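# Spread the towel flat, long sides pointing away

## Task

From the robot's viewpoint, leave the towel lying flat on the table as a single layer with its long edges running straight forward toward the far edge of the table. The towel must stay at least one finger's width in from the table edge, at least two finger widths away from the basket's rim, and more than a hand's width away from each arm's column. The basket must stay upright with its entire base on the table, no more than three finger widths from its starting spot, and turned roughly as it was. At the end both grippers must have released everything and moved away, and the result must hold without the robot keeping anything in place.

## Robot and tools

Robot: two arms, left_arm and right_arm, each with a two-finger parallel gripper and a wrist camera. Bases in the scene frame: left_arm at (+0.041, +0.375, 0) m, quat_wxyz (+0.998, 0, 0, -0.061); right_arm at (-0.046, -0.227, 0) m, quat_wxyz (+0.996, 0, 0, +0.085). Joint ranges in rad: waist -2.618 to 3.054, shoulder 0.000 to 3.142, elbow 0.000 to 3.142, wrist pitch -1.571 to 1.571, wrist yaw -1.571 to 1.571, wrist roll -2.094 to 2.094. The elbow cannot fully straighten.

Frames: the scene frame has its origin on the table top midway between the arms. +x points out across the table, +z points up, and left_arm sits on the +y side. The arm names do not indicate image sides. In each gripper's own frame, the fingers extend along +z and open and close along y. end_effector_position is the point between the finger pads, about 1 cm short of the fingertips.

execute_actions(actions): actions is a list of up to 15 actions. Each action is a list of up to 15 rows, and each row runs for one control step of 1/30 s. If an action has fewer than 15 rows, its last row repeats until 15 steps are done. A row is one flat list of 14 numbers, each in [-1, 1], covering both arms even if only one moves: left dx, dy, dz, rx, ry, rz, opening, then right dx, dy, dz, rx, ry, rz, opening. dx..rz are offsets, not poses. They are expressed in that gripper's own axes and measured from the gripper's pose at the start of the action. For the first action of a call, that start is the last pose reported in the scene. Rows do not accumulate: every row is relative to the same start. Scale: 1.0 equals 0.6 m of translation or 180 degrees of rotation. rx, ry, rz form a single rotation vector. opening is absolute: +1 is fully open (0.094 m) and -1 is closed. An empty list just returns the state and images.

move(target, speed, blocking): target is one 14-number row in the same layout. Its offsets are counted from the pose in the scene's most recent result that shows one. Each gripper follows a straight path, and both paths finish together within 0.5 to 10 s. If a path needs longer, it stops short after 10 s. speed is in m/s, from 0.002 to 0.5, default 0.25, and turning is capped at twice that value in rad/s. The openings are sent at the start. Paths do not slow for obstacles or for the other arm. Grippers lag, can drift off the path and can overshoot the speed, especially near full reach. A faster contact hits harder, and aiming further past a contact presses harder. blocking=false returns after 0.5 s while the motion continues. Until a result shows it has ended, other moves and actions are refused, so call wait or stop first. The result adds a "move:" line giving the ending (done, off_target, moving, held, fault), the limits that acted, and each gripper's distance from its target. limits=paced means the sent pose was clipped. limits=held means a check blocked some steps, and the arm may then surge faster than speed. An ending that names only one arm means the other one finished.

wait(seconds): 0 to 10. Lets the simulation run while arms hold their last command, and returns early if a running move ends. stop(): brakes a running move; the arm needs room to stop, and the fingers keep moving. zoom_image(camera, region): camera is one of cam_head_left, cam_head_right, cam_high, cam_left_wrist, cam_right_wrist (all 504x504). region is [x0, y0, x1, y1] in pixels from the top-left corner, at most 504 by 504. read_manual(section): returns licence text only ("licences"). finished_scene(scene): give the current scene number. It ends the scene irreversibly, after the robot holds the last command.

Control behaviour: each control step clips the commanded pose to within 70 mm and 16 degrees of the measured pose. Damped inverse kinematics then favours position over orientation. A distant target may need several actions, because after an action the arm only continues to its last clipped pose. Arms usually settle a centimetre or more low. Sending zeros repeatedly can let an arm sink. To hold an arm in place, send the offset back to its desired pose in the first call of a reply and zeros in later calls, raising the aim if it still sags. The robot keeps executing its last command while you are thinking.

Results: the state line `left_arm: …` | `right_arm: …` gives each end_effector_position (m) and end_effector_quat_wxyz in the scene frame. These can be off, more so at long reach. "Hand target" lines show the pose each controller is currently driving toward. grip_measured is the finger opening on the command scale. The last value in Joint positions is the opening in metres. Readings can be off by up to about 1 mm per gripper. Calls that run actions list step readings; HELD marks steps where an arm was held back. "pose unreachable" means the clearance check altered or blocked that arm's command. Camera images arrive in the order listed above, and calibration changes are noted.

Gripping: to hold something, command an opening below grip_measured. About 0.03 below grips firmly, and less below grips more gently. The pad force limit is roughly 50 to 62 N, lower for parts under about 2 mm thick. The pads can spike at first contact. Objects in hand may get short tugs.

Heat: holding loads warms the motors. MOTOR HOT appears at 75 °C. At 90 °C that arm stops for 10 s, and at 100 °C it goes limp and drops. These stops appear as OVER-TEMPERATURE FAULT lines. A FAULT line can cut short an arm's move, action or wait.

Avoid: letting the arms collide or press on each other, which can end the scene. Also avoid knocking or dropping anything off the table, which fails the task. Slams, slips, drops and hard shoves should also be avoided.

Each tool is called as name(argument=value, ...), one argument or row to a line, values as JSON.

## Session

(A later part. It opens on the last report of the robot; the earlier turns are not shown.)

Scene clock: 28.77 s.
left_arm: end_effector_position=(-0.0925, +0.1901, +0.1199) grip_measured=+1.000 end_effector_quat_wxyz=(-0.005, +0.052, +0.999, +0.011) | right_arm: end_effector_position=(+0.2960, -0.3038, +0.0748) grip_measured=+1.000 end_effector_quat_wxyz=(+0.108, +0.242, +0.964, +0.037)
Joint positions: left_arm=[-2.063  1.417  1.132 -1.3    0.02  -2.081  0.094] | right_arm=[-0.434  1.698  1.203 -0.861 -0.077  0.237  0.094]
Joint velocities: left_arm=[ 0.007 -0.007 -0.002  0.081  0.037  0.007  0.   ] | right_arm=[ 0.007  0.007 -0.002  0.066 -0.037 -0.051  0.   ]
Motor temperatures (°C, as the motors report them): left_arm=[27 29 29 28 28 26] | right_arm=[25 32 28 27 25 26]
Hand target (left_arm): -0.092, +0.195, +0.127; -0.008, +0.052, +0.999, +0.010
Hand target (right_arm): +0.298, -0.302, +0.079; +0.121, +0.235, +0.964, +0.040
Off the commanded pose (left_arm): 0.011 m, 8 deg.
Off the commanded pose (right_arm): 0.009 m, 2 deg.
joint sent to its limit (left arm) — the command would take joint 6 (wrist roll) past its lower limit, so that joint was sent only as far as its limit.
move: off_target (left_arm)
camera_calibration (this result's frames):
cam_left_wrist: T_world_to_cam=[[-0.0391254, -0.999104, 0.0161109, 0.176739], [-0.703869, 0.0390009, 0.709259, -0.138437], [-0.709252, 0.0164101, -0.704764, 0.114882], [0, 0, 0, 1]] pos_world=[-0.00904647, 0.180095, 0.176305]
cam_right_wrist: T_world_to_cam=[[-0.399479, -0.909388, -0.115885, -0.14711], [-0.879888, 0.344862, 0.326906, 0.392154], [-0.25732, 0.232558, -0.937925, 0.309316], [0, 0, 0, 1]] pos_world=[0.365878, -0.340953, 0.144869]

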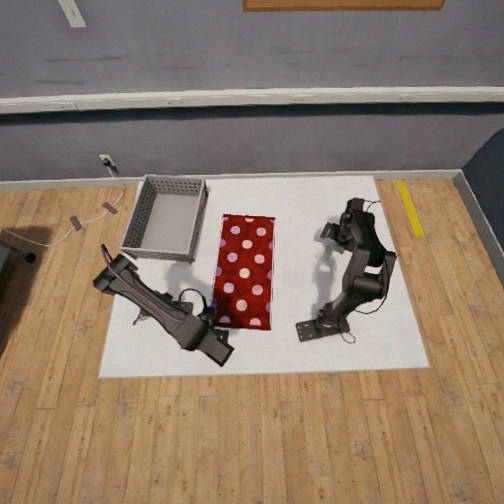

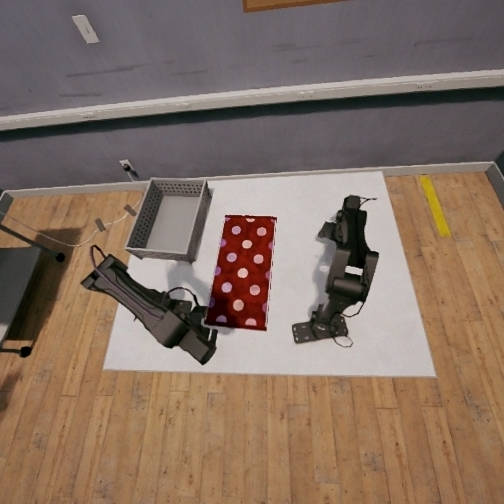

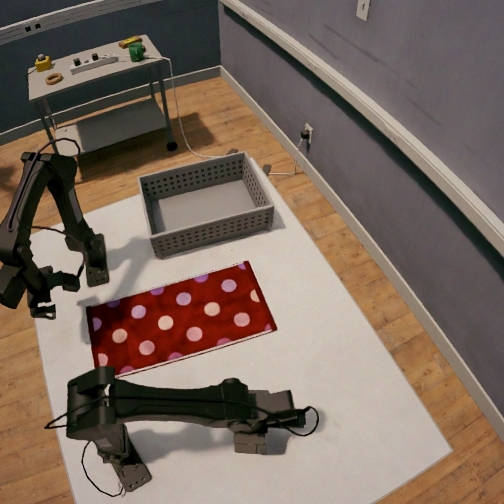

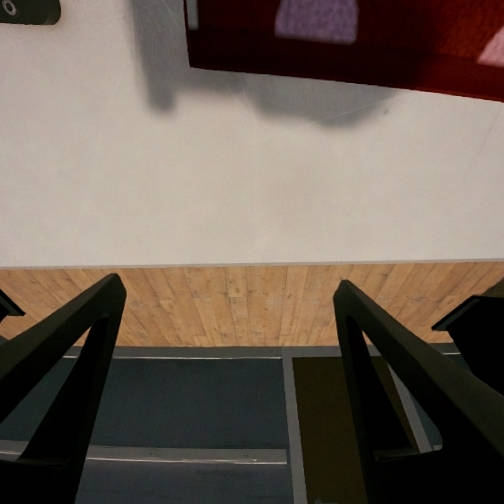

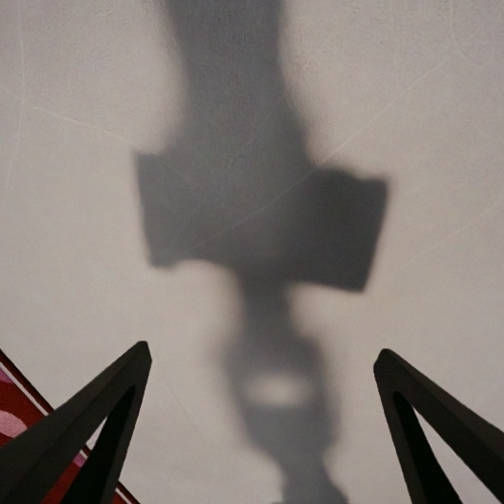

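move(
  target=[0,0,0,0,0,0,1,0.061,0.484,0.08,0.04,0,-0.13,1],
)

move(
  target=[0,0,0,0,0,0,1,0,0,0.07,0,0,0,1],
  speed=0.05,
)

move(
  target=[0,0,0,0,0,0,1,0,0.1,0.022,0,0,-0.04,1],
  speed=0.04,
)

move(
  target=[0,0,-0.03,0,0,0,1,0,0,-0.12,0,0,0,1],
  speed=0.1,
)

move(
  target=[0,0,0,0,0,0,1,0.1,-0.5,-0.08,0,0,0,1],
)

Scene clock: 30.93 s.
left_arm: end_effector_position=(-0.0926, +0.1903, +0.1199) grip_measured=+1.000 end_effector_quat_wxyz=(-0.005, +0.052, +0.999, +0.012) | right_arm: end_effector_position=(+0.4001, -0.0236, +0.0456) grip_measured=+1.000 end_effector_quat_wxyz=(+0.081, +0.041, +0.995, -0.034)
Joint positions: left_arm=[-2.063  1.417  1.132 -1.3    0.021 -2.081  0.094] | right_arm=[ 0.305  2.381  2.102 -1.183  0.139  0.552  0.094]
Joint velocities: left_arm=[ 0.012  0.012 -0.002 -0.066 -0.051 -0.007  0.   ] | right_arm=[-0.017  0.002  0.027 -0.051 -0.007  0.066  0.   ]
Motor temperatures (°C, as the motors report them): left_arm=[27 29 29 28 28 26] | right_arm=[25 32 29 27 25 26]
Hand target (left_arm): -0.093, +0.190, +0.120; -0.005, +0.052, +0.999, +0.011
Hand target (right_arm): +0.407, -0.026, +0.052; +0.092, +0.049, +0.994, -0.036
Off the commanded pose (left_arm): 0.000 m, 0 deg.
Off the commanded pose (right_arm): 0.015 m, 2 deg.
move: off_target (right_arm)
camera_calibration (this result's frames):
cam_left_wrist: T_world_to_cam=[[-0.0391083, -0.999117, 0.0153757, 0.176984], [-0.703583, 0.0384601, 0.709572, -0.138394], [-0.709536, 0.016932, -0.704466, 0.114681], [0, 0, 0, 1]] pos_world=[-0.00908002, 0.180209, 0.176268]
cam_right_wrist: T_world_to_cam=[[-0.0226483, -0.997566, 0.0659533, -0.015268], [-0.930049, 0.0452234, 0.364642, 0.407968], [-0.366737, -0.0530813, -0.928809, 0.280188], [0, 0, 0, 1]] pos_world=[0.48184, -0.0188078, 0.112486]

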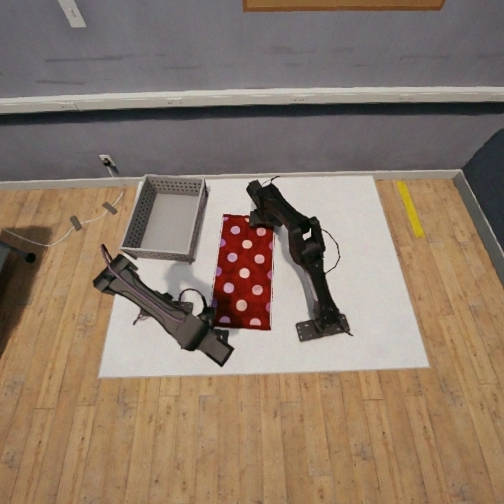

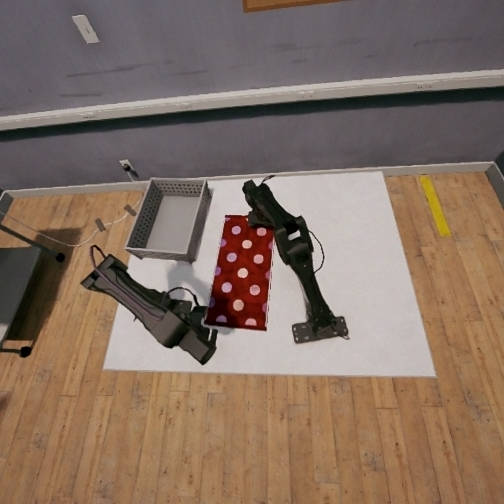

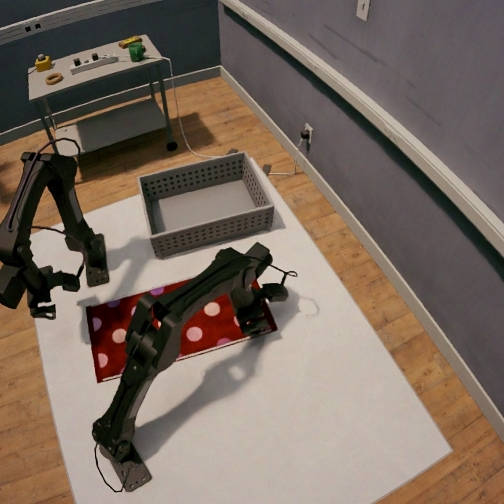

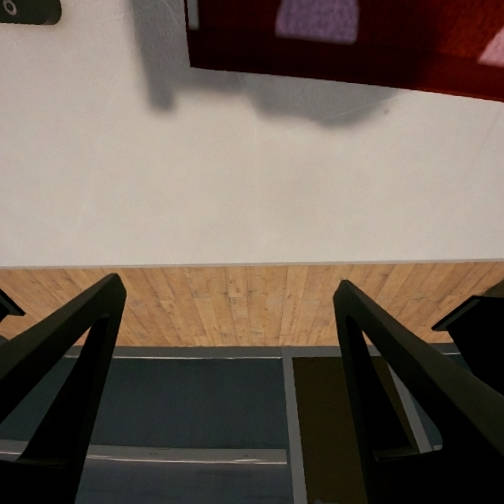

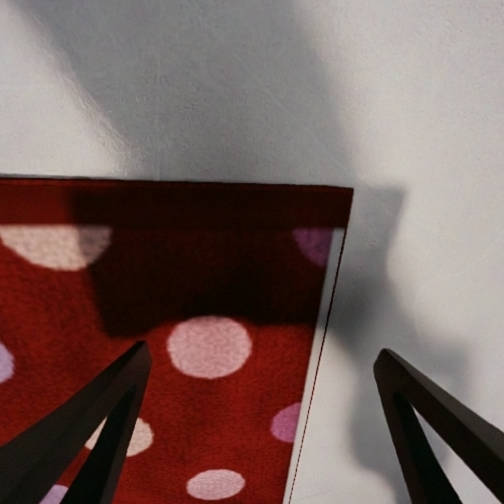

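Scene clock: 32.00 s.
left_arm: end_effector_position=(-0.0926, +0.1903, +0.1199) grip_measured=+1.000 end_effector_quat_wxyz=(-0.005, +0.052, +0.999, +0.012) | right_arm: end_effector_position=(+0.3999, -0.0235, +0.0241) grip_measured=+1.000 end_effector_quat_wxyz=(+0.077, +0.036, +0.996, -0.032)
Joint positions: left_arm=[-2.063  1.417  1.132 -1.3    0.021 -2.081  0.094] | right_arm=[ 0.303  2.393  2.038 -1.112  0.131  0.539  0.094]
Joint velocities: left_arm=[-0.012  0.007  0.012 -0.037  0.022 -0.037  0.   ] | right_arm=[ 0.012 -0.007  0.007  0.007 -0.037 -0.051  0.   ]
Motor temperatures (°C, as the motors report them): left_arm=[27 29 29 28 28 26] | right_arm=[25 32 29 27 25 26]
Hand target (left_arm): -0.093, +0.190, +0.120; -0.005, +0.052, +0.999, +0.012
Hand target (right_arm): +0.405, -0.028, +0.005; +0.081, +0.041, +0.995, -0.035
Off the commanded pose (left_arm): 0.000 m, 0 deg.
Off the commanded pose (right_arm): 0.021 m, 1 deg.
move: off_target (right_arm)
camera_calibration (this result's frames):
cam_left_wrist: T_world_to_cam=[[-0.0391083, -0.999117, 0.0153757, 0.176984], [-0.703583, 0.0384601, 0.709572, -0.138394], [-0.709536, 0.016932, -0.704466, 0.114681], [0, 0, 0, 1]] pos_world=[-0.00908002, 0.180209, 0.176268]
cam_right_wrist: T_world_to_cam=[[-0.0115468, -0.997997, 0.0621987, -0.0181494], [-0.927609, 0.0339174, 0.37201, 0.414139], [-0.373375, -0.0534005, -0.926142, 0.262751], [0, 0, 0, 1]] pos_world=[0.482054, -0.0181286, 0.0904094]

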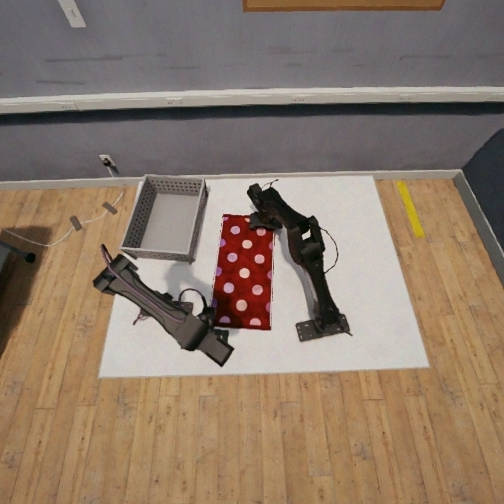

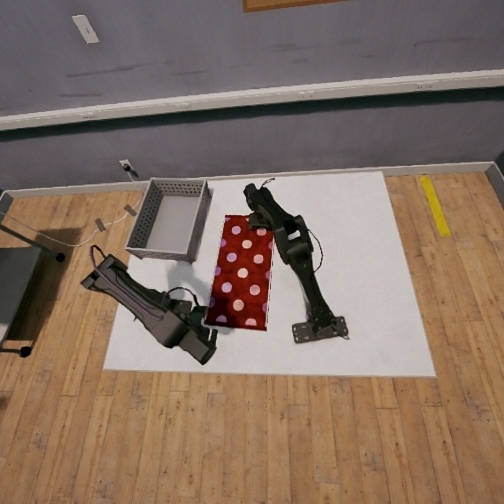

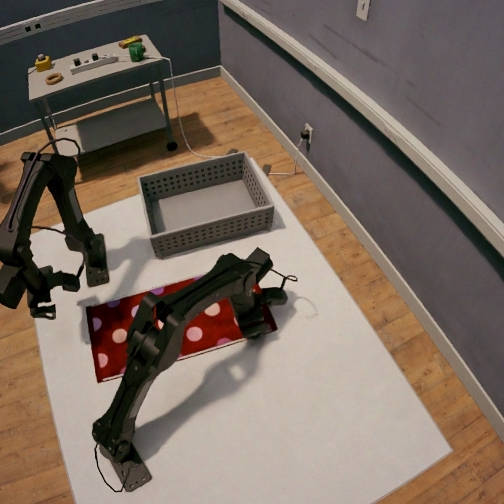

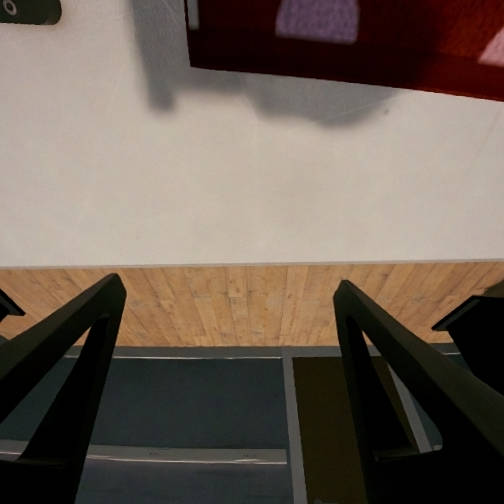

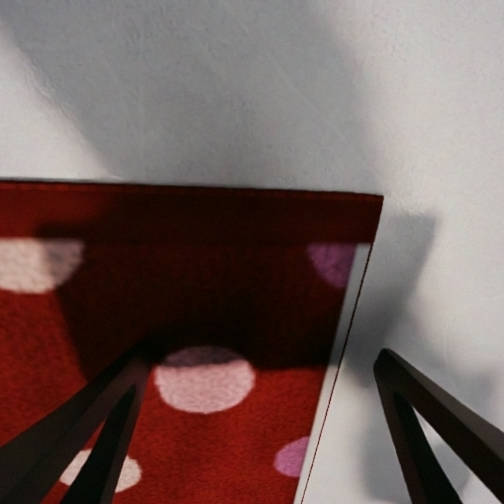

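Scene clock: 33.83 s.
left_arm: end_effector_position=(-0.0926, +0.1903, +0.1199) grip_measured=+1.000 end_effector_quat_wxyz=(-0.005, +0.052, +0.999, +0.012) | right_arm: end_effector_position=(+0.4115, +0.0171, +0.0264) grip_measured=+1.000 end_effector_quat_wxyz=(+0.086, -0.008, +0.995, -0.042)
Joint positions: left_arm=[-2.063  1.417  1.132 -1.3    0.021 -2.081  0.094] | right_arm=[ 0.372  2.553  2.337 -1.248  0.16   0.517  0.094]
Joint velocities: left_arm=[ 0.007 -0.017 -0.007  0.066 -0.007  0.007  0.   ] | right_arm=[ 0.002  0.037 -0.002  0.037  0.081 -0.037  0.   ]
Motor temperatures (°C, as the motors report them): left_arm=[27 29 29 28 28 26] | right_arm=[25 32 29 27 25 26]
Hand target (left_arm): -0.093, +0.190, +0.120; -0.005, +0.052, +0.999, +0.012
Hand target (right_arm): +0.405, +0.034, +0.007; +0.074, -0.026, +0.996, -0.035
Off the commanded pose (left_arm): 0.000 m, 0 deg.
Off the commanded pose (right_arm): 0.027 m, 2 deg.
move: off_target (right_arm)
camera_calibration (this result's frames):
cam_left_wrist: T_world_to_cam=[[-0.0391083, -0.999117, 0.0153757, 0.176984], [-0.703583, 0.0384601, 0.709572, -0.138394], [-0.709536, 0.016932, -0.704466, 0.114681], [0, 0, 0, 1]] pos_world=[-0.00908002, 0.180209, 0.176268]
cam_right_wrist: T_world_to_cam=[[0.0748037, -0.993099, 0.0903279, -0.013962], [-0.932587, -0.0375943, 0.358982, 0.42628], [-0.353109, -0.111092, -0.928963, 0.264137], [0, 0, 0, 1]] pos_world=[0.491857, 0.0315036, 0.0936084]

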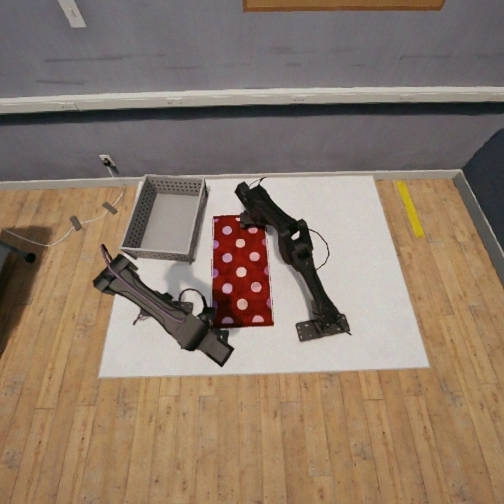

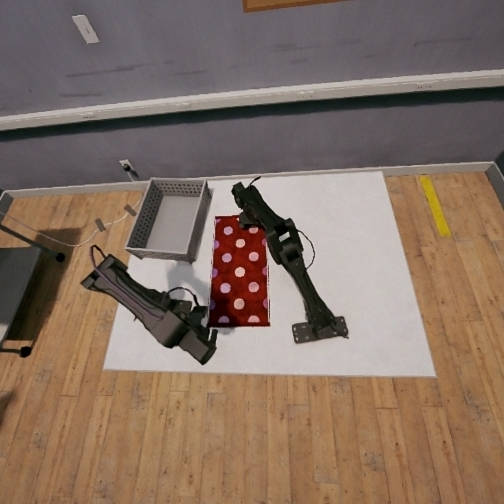

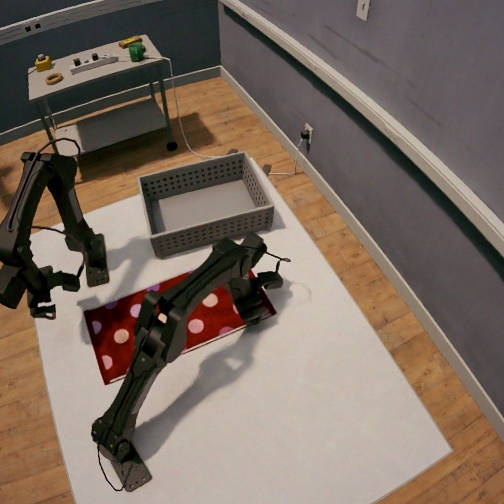

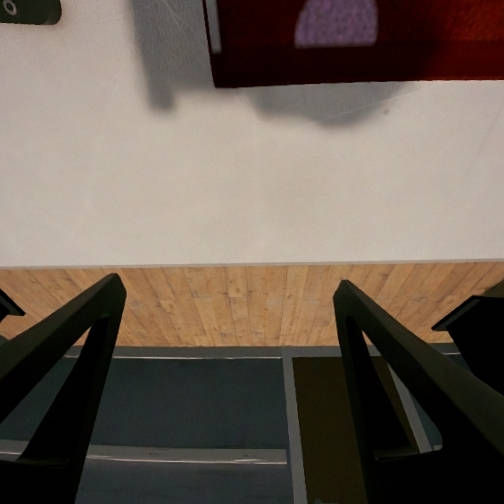

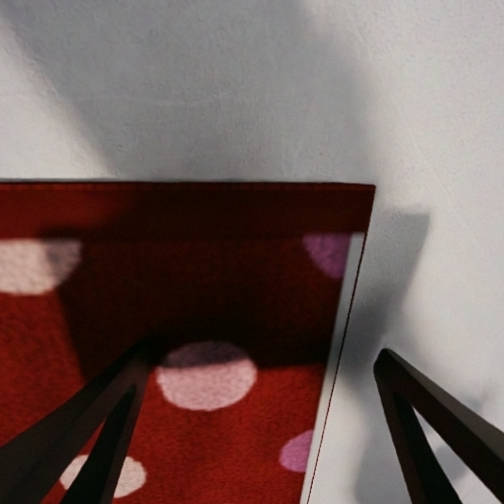

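Scene clock: 35.20 s.
left_arm: end_effector_position=(-0.0933, +0.1892, +0.1318) grip_measured=+1.000 end_effector_quat_wxyz=(-0.006, +0.052, +0.999, +0.010) | right_arm: end_effector_position=(+0.3996, +0.0189, +0.0905) grip_measured=+1.000 end_effector_quat_wxyz=(+0.083, -0.009, +0.996, -0.043)
Joint positions: left_arm=[-2.063  1.417  1.179 -1.344  0.021 -2.081  0.094] | right_arm=[ 0.387  2.589  2.664 -1.549  0.159  0.532  0.094]
Joint velocities: left_arm=[-0.007 -0.007 -0.017 -0.007  0.037  0.007  0.   ] | right_arm=[ 0.012 -0.007 -0.012  0.007 -0.051  0.022  0.   ]
Motor temperatures (°C, as the motors report them): left_arm=[27 29 29 28 28 26] | right_arm=[25 33 29 27 25 26]
Hand target (left_arm): -0.092, +0.190, +0.138; -0.005, +0.052, +0.999, +0.011
Hand target (right_arm): +0.399, +0.024, +0.097; +0.091, -0.009, +0.995, -0.039
Off the commanded pose (left_arm): 0.006 m, 0 deg.
Off the commanded pose (right_arm): 0.008 m, 0 deg.
joint sent to its limit (right arm) — the command would take joint 4 (wrist pitch) past its lower limit, so that joint was sent only as far as its limit.
move: done
camera_calibration (this result's frames):
cam_left_wrist: T_world_to_cam=[[-0.0390668, -0.999058, 0.018895, 0.175247], [-0.701864, 0.040895, 0.711137, -0.147838], [-0.711239, 0.0145202, -0.7028, 0.122641], [0, 0, 0, 1]] pos_world=[-0.00968894, 0.179347, 0.188014]
cam_right_wrist: T_world_to_cam=[[0.075808, -0.992907, 0.0915931, -0.0176031], [-0.92993, -0.0372515, 0.365845, 0.39052], [-0.359838, -0.112909, -0.926158, 0.322095], [0, 0, 0, 1]] pos_world=[0.480392, 0.0334367, 0.157054]

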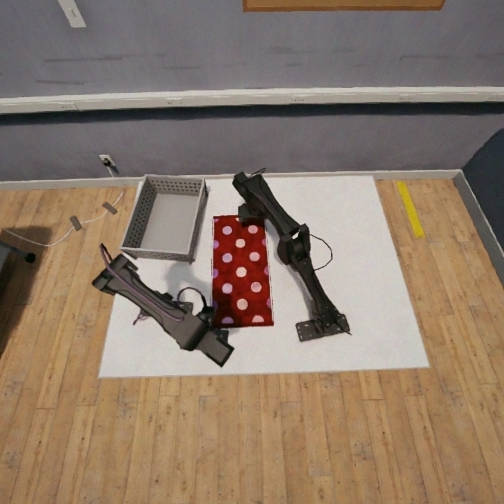

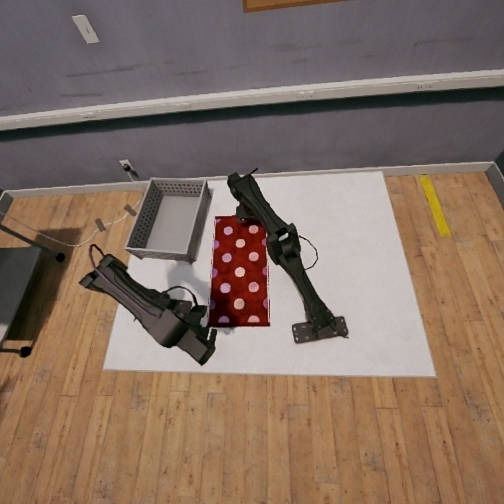

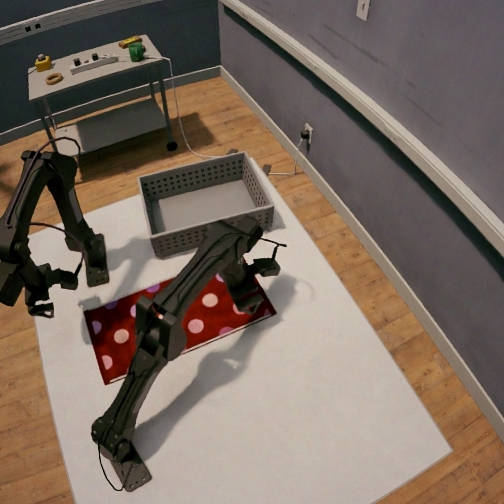

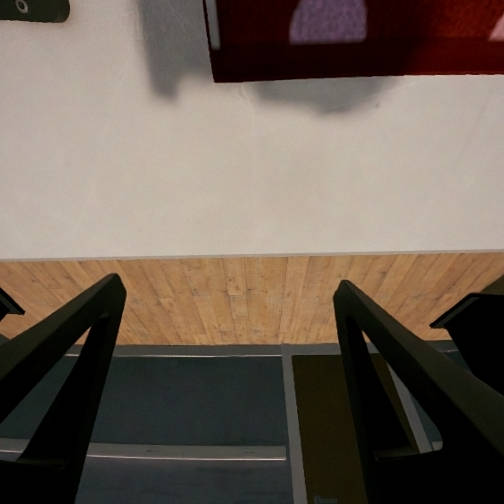

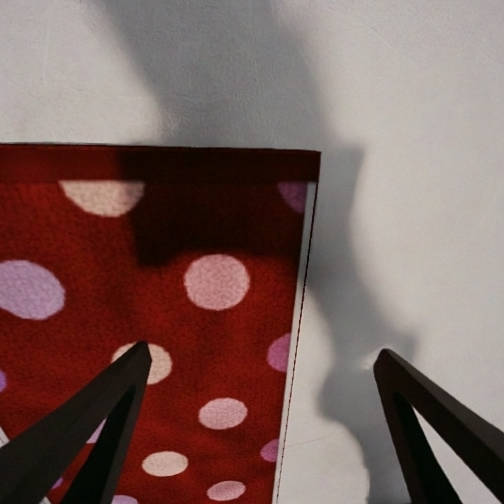

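Scene clock: 37.07 s.
left_arm: end_effector_position=(-0.0933, +0.1892, +0.1318) grip_measured=+1.000 end_effector_quat_wxyz=(-0.006, +0.052, +0.999, +0.010) | right_arm: end_effector_position=(+0.3396, -0.2819, +0.1589) grip_measured=+1.000 end_effector_quat_wxyz=(+0.082, -0.004, +0.995, -0.054)
Joint positions: left_arm=[-2.063  1.417  1.179 -1.344  0.021 -2.081  0.094] | right_arm=[-0.274  1.862  1.747 -1.28   0.09  -0.119  0.094]
Joint velocities: left_arm=[-0.017 -0.002  0.002  0.022  0.037  0.037  0.   ] | right_arm=[-0.012  0.012  0.002 -0.022 -0.051 -0.051  0.   ]
Motor temperatures (°C, as the motors report them): left_arm=[27 29 29 28 28 26] | right_arm=[25 33 29 27 25 26]
Hand target (left_arm): -0.093, +0.189, +0.132; -0.006, +0.052, +0.999, +0.010
Hand target (right_arm): +0.338, -0.279, +0.162; +0.088, -0.010, +0.995, -0.051
Off the commanded pose (left_arm): 0.000 m, 0 deg.
Off the commanded pose (right_arm): 0.008 m, 1 deg.
move: done
camera_calibration (this result's frames):
cam_left_wrist: T_world_to_cam=[[-0.0390668, -0.999058, 0.018895, 0.175247], [-0.701864, 0.040895, 0.711137, -0.147838], [-0.711239, 0.0145202, -0.7028, 0.122641], [0, 0, 0, 1]] pos_world=[-0.00968894, 0.179347, 0.188014]
cam_right_wrist: T_world_to_cam=[[0.0640601, -0.991503, 0.113215, -0.317011], [-0.930156, -0.0182234, 0.366712, 0.303838], [-0.361533, -0.128799, -0.92342, 0.32561], [0, 0, 0, 1]] pos_world=[0.420643, -0.266842, 0.225144]

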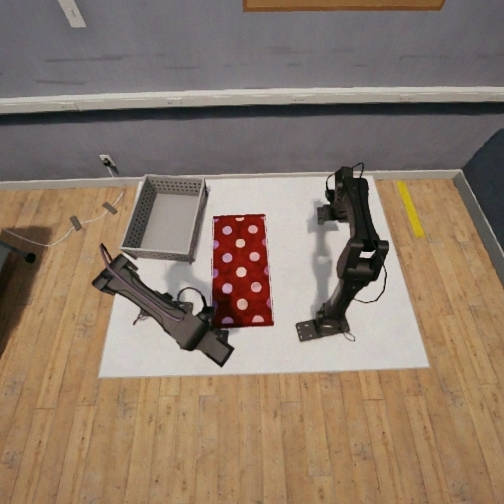

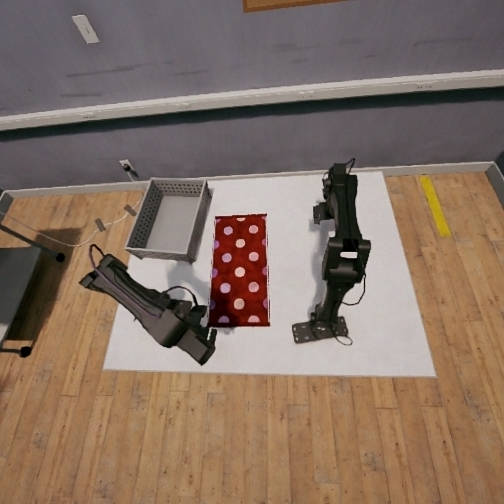

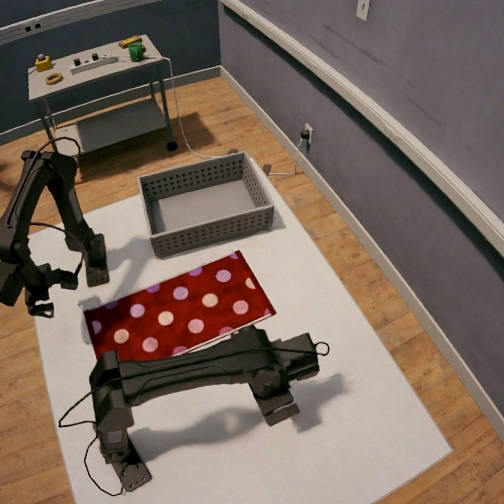

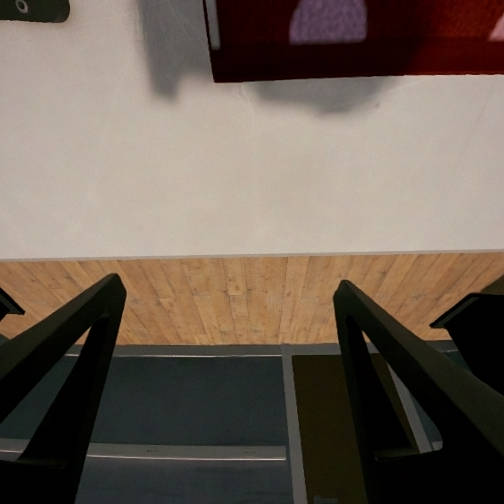

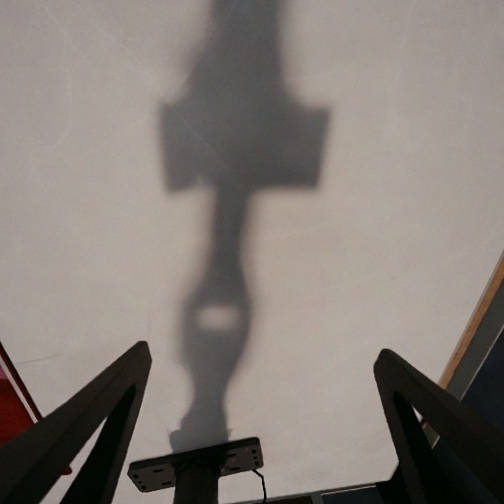

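move(
  target=[0,0,0,0,0,0,1,0.005,0.484,0.125,0,0,0,1],
)

move(
  target=[0,0,0,0,0,0,1,0,0,0.065,0,0,0,1],
  speed=0.05,
)

move(
  target=[0,0,0,0,0,0,1,0,-0.055,0.03,0,0,0,1],
  speed=0.03,
)

move(
  target=[0,0,0,0,0,0,1,0,-0.35,-0.2,0,0,0,1],
)

Scene clock: 39.00 s.
left_arm: end_effector_position=(-0.0933, +0.1892, +0.1318) grip_measured=+1.000 end_effector_quat_wxyz=(-0.006, +0.052, +0.999, +0.010) | right_arm: end_effector_position=(+0.3383, +0.0028, +0.0424) grip_measured=+1.000 end_effector_quat_wxyz=(+0.063, -0.012, +0.997, -0.045)
Joint positions: left_arm=[-2.063  1.417  1.179 -1.344  0.021 -2.081  0.094] | right_arm=[ 0.423  2.24   1.853 -1.127  0.145  0.567  0.094]
Joint velocities: left_arm=[ 0.012 -0.002 -0.007 -0.007 -0.007 -0.022  0.   ] | right_arm=[ 0.002  0.017 -0.002 -0.037 -0.037 -0.037  0.   ]
Motor temperatures (°C, as the motors report them): left_arm=[27 29 29 28 28 26] | right_arm=[25 33 29 27 25 26]
Hand target (left_arm): -0.093, +0.189, +0.132; -0.006, +0.052, +0.999, +0.010
Hand target (right_arm): +0.346, +0.002, +0.051; +0.077, -0.003, +0.996, -0.045
Off the commanded pose (left_arm): 0.000 m, 0 deg.
Off the commanded pose (right_arm): 0.016 m, 3 deg.
move: off_target (right_arm)
camera_calibration (this result's frames):
cam_left_wrist: T_world_to_cam=[[-0.0390668, -0.999058, 0.018895, 0.175247], [-0.701864, 0.040895, 0.711137, -0.147838], [-0.711239, 0.0145202, -0.7028, 0.122641], [0, 0, 0, 1]] pos_world=[-0.00968894, 0.179347, 0.188014]
cam_right_wrist: T_world_to_cam=[[0.0828779, -0.99213, 0.093861, -0.0270723], [-0.914841, -0.0383915, 0.401986, 0.343942], [-0.395218, -0.119184, -0.910823, 0.265069], [0, 0, 0, 1]] pos_world=[0.421656, 0.017937, 0.105712]

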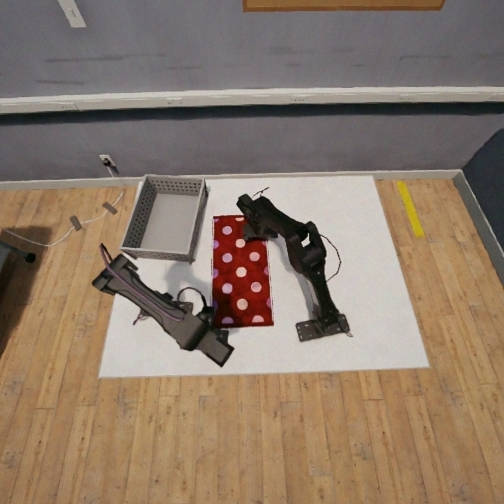

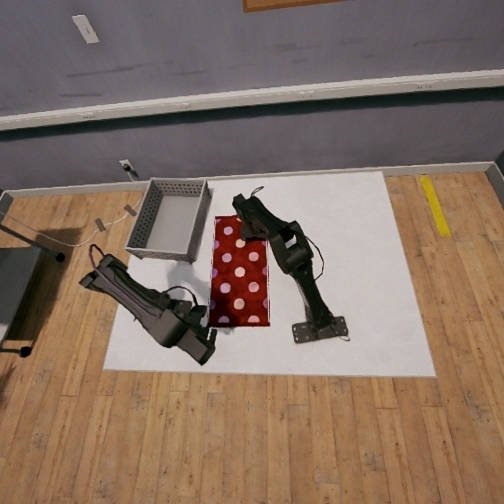

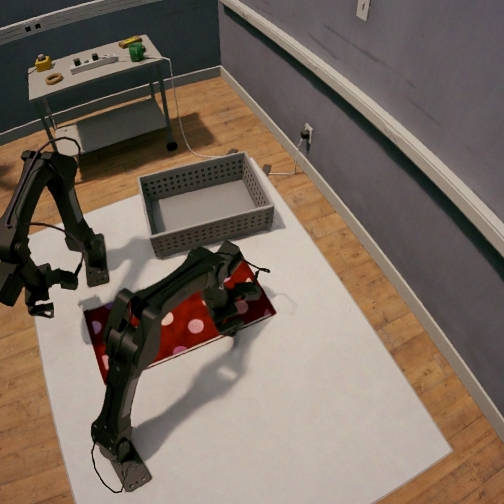

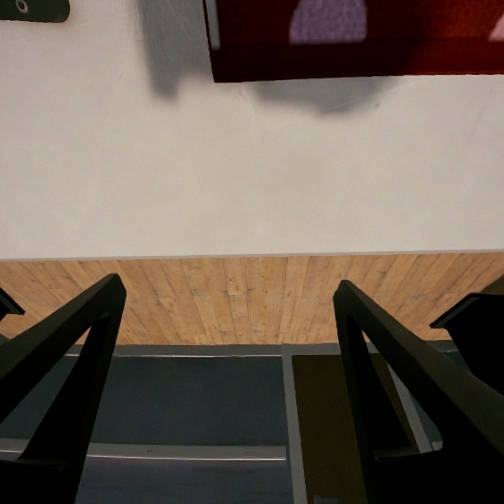

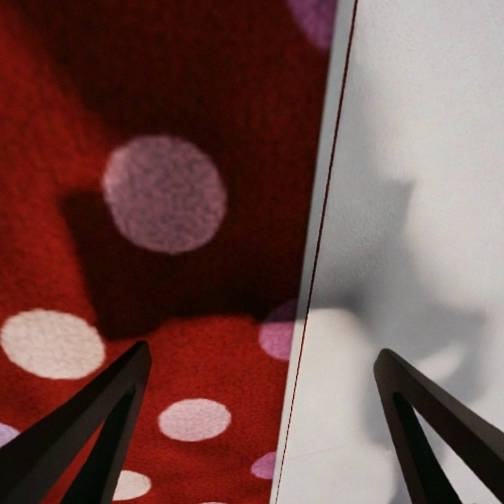

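Scene clock: 40.00 s.
left_arm: end_effector_position=(-0.0933, +0.1892, +0.1318) grip_measured=+1.000 end_effector_quat_wxyz=(-0.006, +0.052, +0.999, +0.010) | right_arm: end_effector_position=(+0.3374, +0.0023, +0.0240) grip_measured=+1.000 end_effector_quat_wxyz=(+0.060, -0.017, +0.997, -0.042)
Joint positions: left_arm=[-2.063  1.417  1.179 -1.344  0.021 -2.081  0.094] | right_arm=[ 0.42   2.251  1.797 -1.061  0.137  0.553  0.094]
Joint velocities: left_arm=[-0.007  0.007 -0.007 -0.022 -0.007 -0.037  0.   ] | right_arm=[ 0.012  0.002  0.002  0.022 -0.022  0.066  0.   ]
Motor temperatures (°C, as the motors report them): left_arm=[27 29 29 28 28 26] | right_arm=[25 33 29 27 25 26]
Hand target (left_arm): -0.093, +0.189, +0.132; -0.006, +0.052, +0.999, +0.010
Hand target (right_arm): +0.342, -0.002, +0.004; +0.063, -0.012, +0.997, -0.046
Off the commanded pose (left_arm): 0.000 m, 0 deg.
Off the commanded pose (right_arm): 0.021 m, 1 deg.
move: off_target (right_arm)
camera_calibration (this result's frames):
cam_left_wrist: T_world_to_cam=[[-0.0390668, -0.999058, 0.018895, 0.175247], [-0.701864, 0.040895, 0.711137, -0.147838], [-0.711239, 0.0145202, -0.7028, 0.122641], [0, 0, 0, 1]] pos_world=[-0.00968894, 0.179347, 0.188014]
cam_right_wrist: T_world_to_cam=[[0.0939985, -0.991634, 0.0884665, -0.0293717], [-0.91176, -0.0500585, 0.407662, 0.349333], [-0.399823, -0.11898, -0.908838, 0.24934], [0, 0, 0, 1]] pos_world=[0.420961, 0.0180275, 0.0867987]

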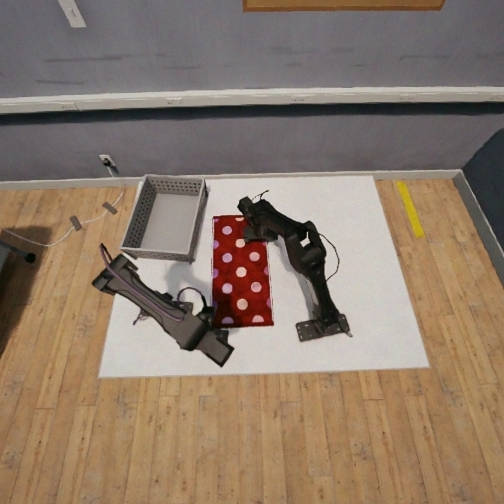

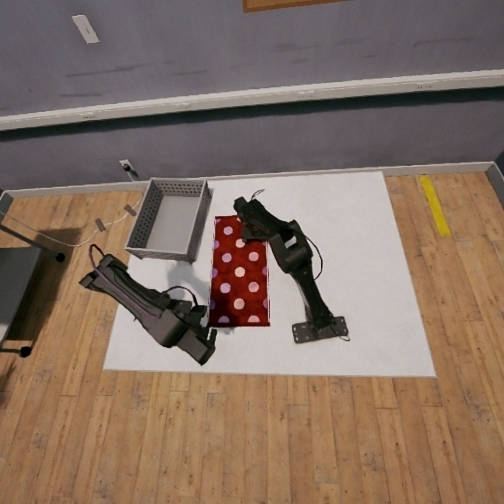

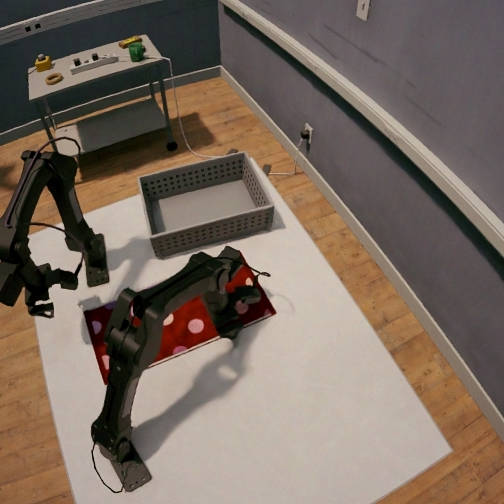

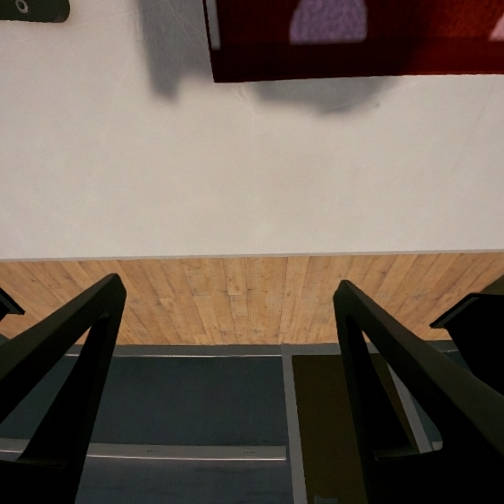

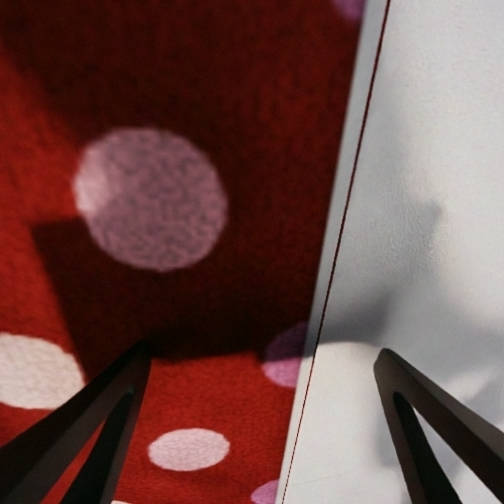

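Scene clock: 41.57 s.
left_arm: end_effector_position=(-0.0933, +0.1892, +0.1318) grip_measured=+1.000 end_effector_quat_wxyz=(-0.006, +0.052, +0.999, +0.010) | right_arm: end_effector_position=(+0.3406, -0.0046, +0.0213) grip_measured=+1.000 end_effector_quat_wxyz=(+0.067, -0.028, +0.997, -0.001)
Joint positions: left_arm=[-2.063  1.417  1.179 -1.344  0.021 -2.081  0.094] | right_arm=[ 0.376  2.193  1.691 -0.953  0.067  0.486  0.094]
Joint velocities: left_arm=[-0.002 -0.017 -0.012  0.022 -0.051 -0.022  0.   ] | right_arm=[ 0.002 -0.002  0.027  0.037  0.007 -0.022  0.   ]
Motor temperatures (°C, as the motors report them): left_arm=[27 29 29 28 28 26] | right_arm=[25 33 29 27 25 26]
Hand target (left_arm): -0.093, +0.189, +0.132; -0.006, +0.052, +0.999, +0.010
Hand target (right_arm): +0.340, -0.032, +0.011; +0.060, -0.017, +0.997, -0.042
Off the commanded pose (left_arm): 0.000 m, 0 deg.
Off the commanded pose (right_arm): 0.030 m, 5 deg.
move: off_target (right_arm)
camera_calibration (this result's frames):
cam_left_wrist: T_world_to_cam=[[-0.0390668, -0.999058, 0.018895, 0.175247], [-0.701864, 0.040895, 0.711137, -0.147838], [-0.711239, 0.0145202, -0.7028, 0.122641], [0, 0, 0, 1]] pos_world=[-0.00968894, 0.179347, 0.188014]
cam_right_wrist: T_world_to_cam=[[0.121155, -0.992596, 0.00866361, -0.043808], [-0.913711, -0.108107, 0.391721, 0.353699], [-0.387884, -0.055375, -0.920043, 0.243803], [0, 0, 0, 1]] pos_world=[0.423054, 0.00825448, 0.086138]

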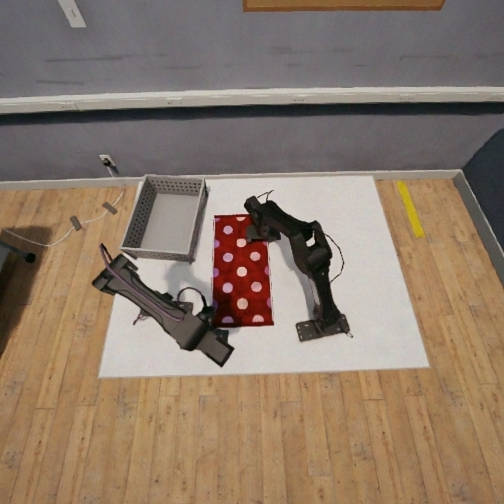

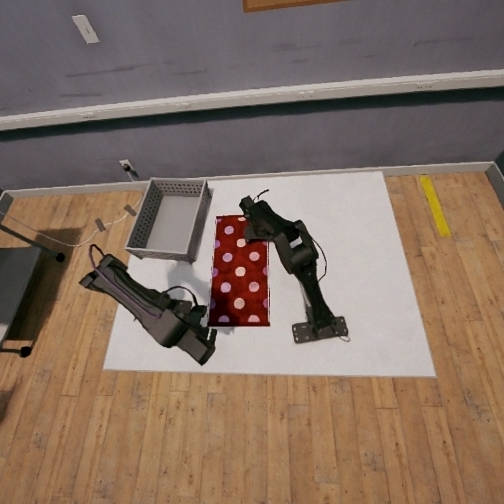

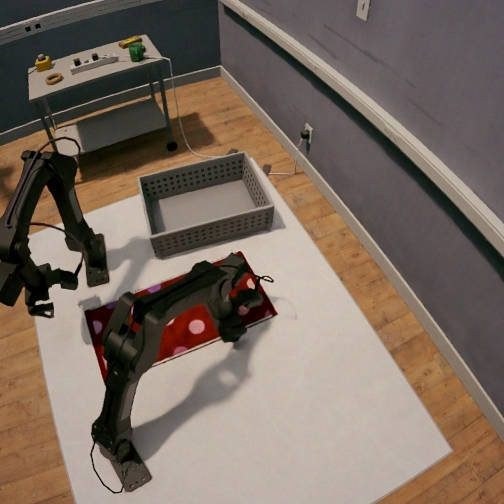

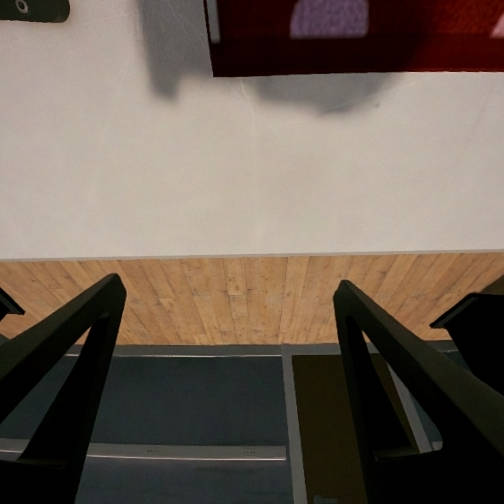

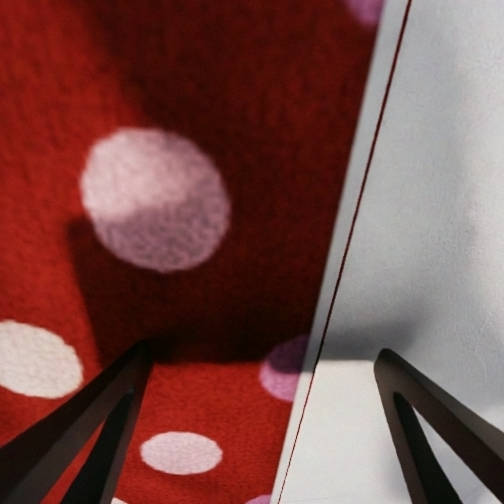

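Scene clock: 43.23 s.
left_arm: end_effector_position=(-0.0933, +0.1892, +0.1318) grip_measured=+1.000 end_effector_quat_wxyz=(-0.006, +0.052, +0.999, +0.010) | right_arm: end_effector_position=(+0.3340, -0.2171, +0.1354) grip_measured=+1.000 end_effector_quat_wxyz=(+0.056, -0.024, +0.998, -0.011)
Joint positions: left_arm=[-2.063  1.417  1.179 -1.344  0.021 -2.081  0.094] | right_arm=[-0.137  1.881  1.69  -1.268  0.023 -0.015  0.094]
Joint velocities: left_arm=[ 0.012  0.012  0.007  0.022 -0.007  0.066  0.   ] | right_arm=[-0.007 -0.022 -0.017 -0.022 -0.007 -0.037  0.   ]
Motor temperatures (°C, as the motors report them): left_arm=[27 29 29 28 28 26] | right_arm=[25 33 29 27 25 26]
Hand target (left_arm): -0.093, +0.189, +0.132; -0.006, +0.052, +0.999, +0.010
Hand target (right_arm): +0.338, -0.215, +0.146; +0.071, -0.029, +0.997, -0.007
Off the commanded pose (left_arm): 0.000 m, 0 deg.
Off the commanded pose (right_arm): 0.007 m, 2 deg.
move: done
camera_calibration (this result's frames):
cam_left_wrist: T_world_to_cam=[[-0.0390668, -0.999058, 0.018895, 0.175247], [-0.701864, 0.040895, 0.711137, -0.147838], [-0.711239, 0.0145202, -0.7028, 0.122641], [0, 0, 0, 1]] pos_world=[-0.00968894, 0.179347, 0.188014]
cam_right_wrist: T_world_to_cam=[[0.111814, -0.993384, 0.0261802, -0.254383], [-0.906292, -0.0911346, 0.41271, 0.27839], [-0.407593, -0.0698738, -0.910486, 0.336669], [0, 0, 0, 1]] pos_world=[0.417971, -0.203804, 0.198298]

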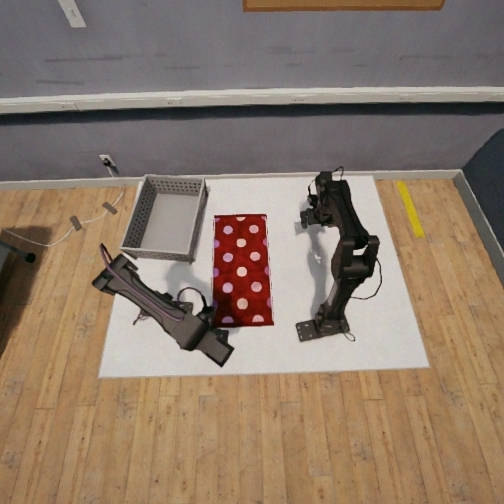

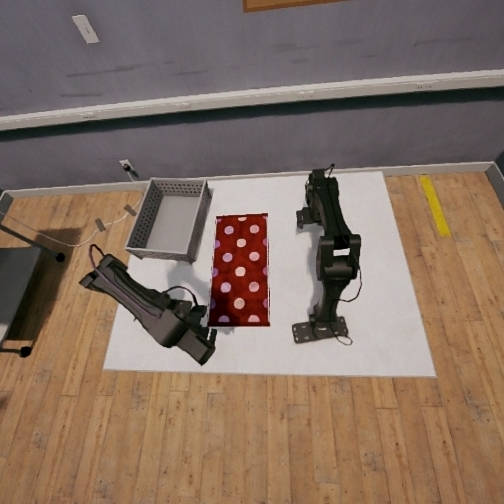

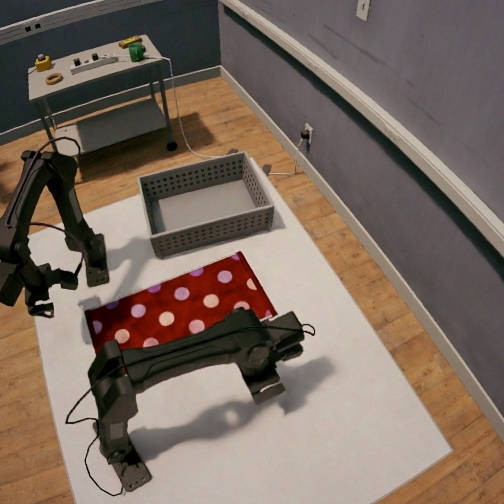

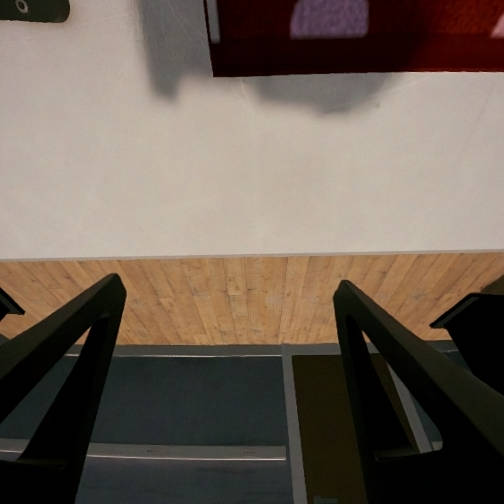

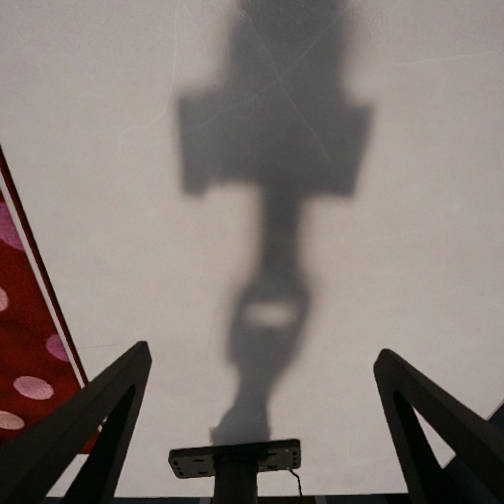

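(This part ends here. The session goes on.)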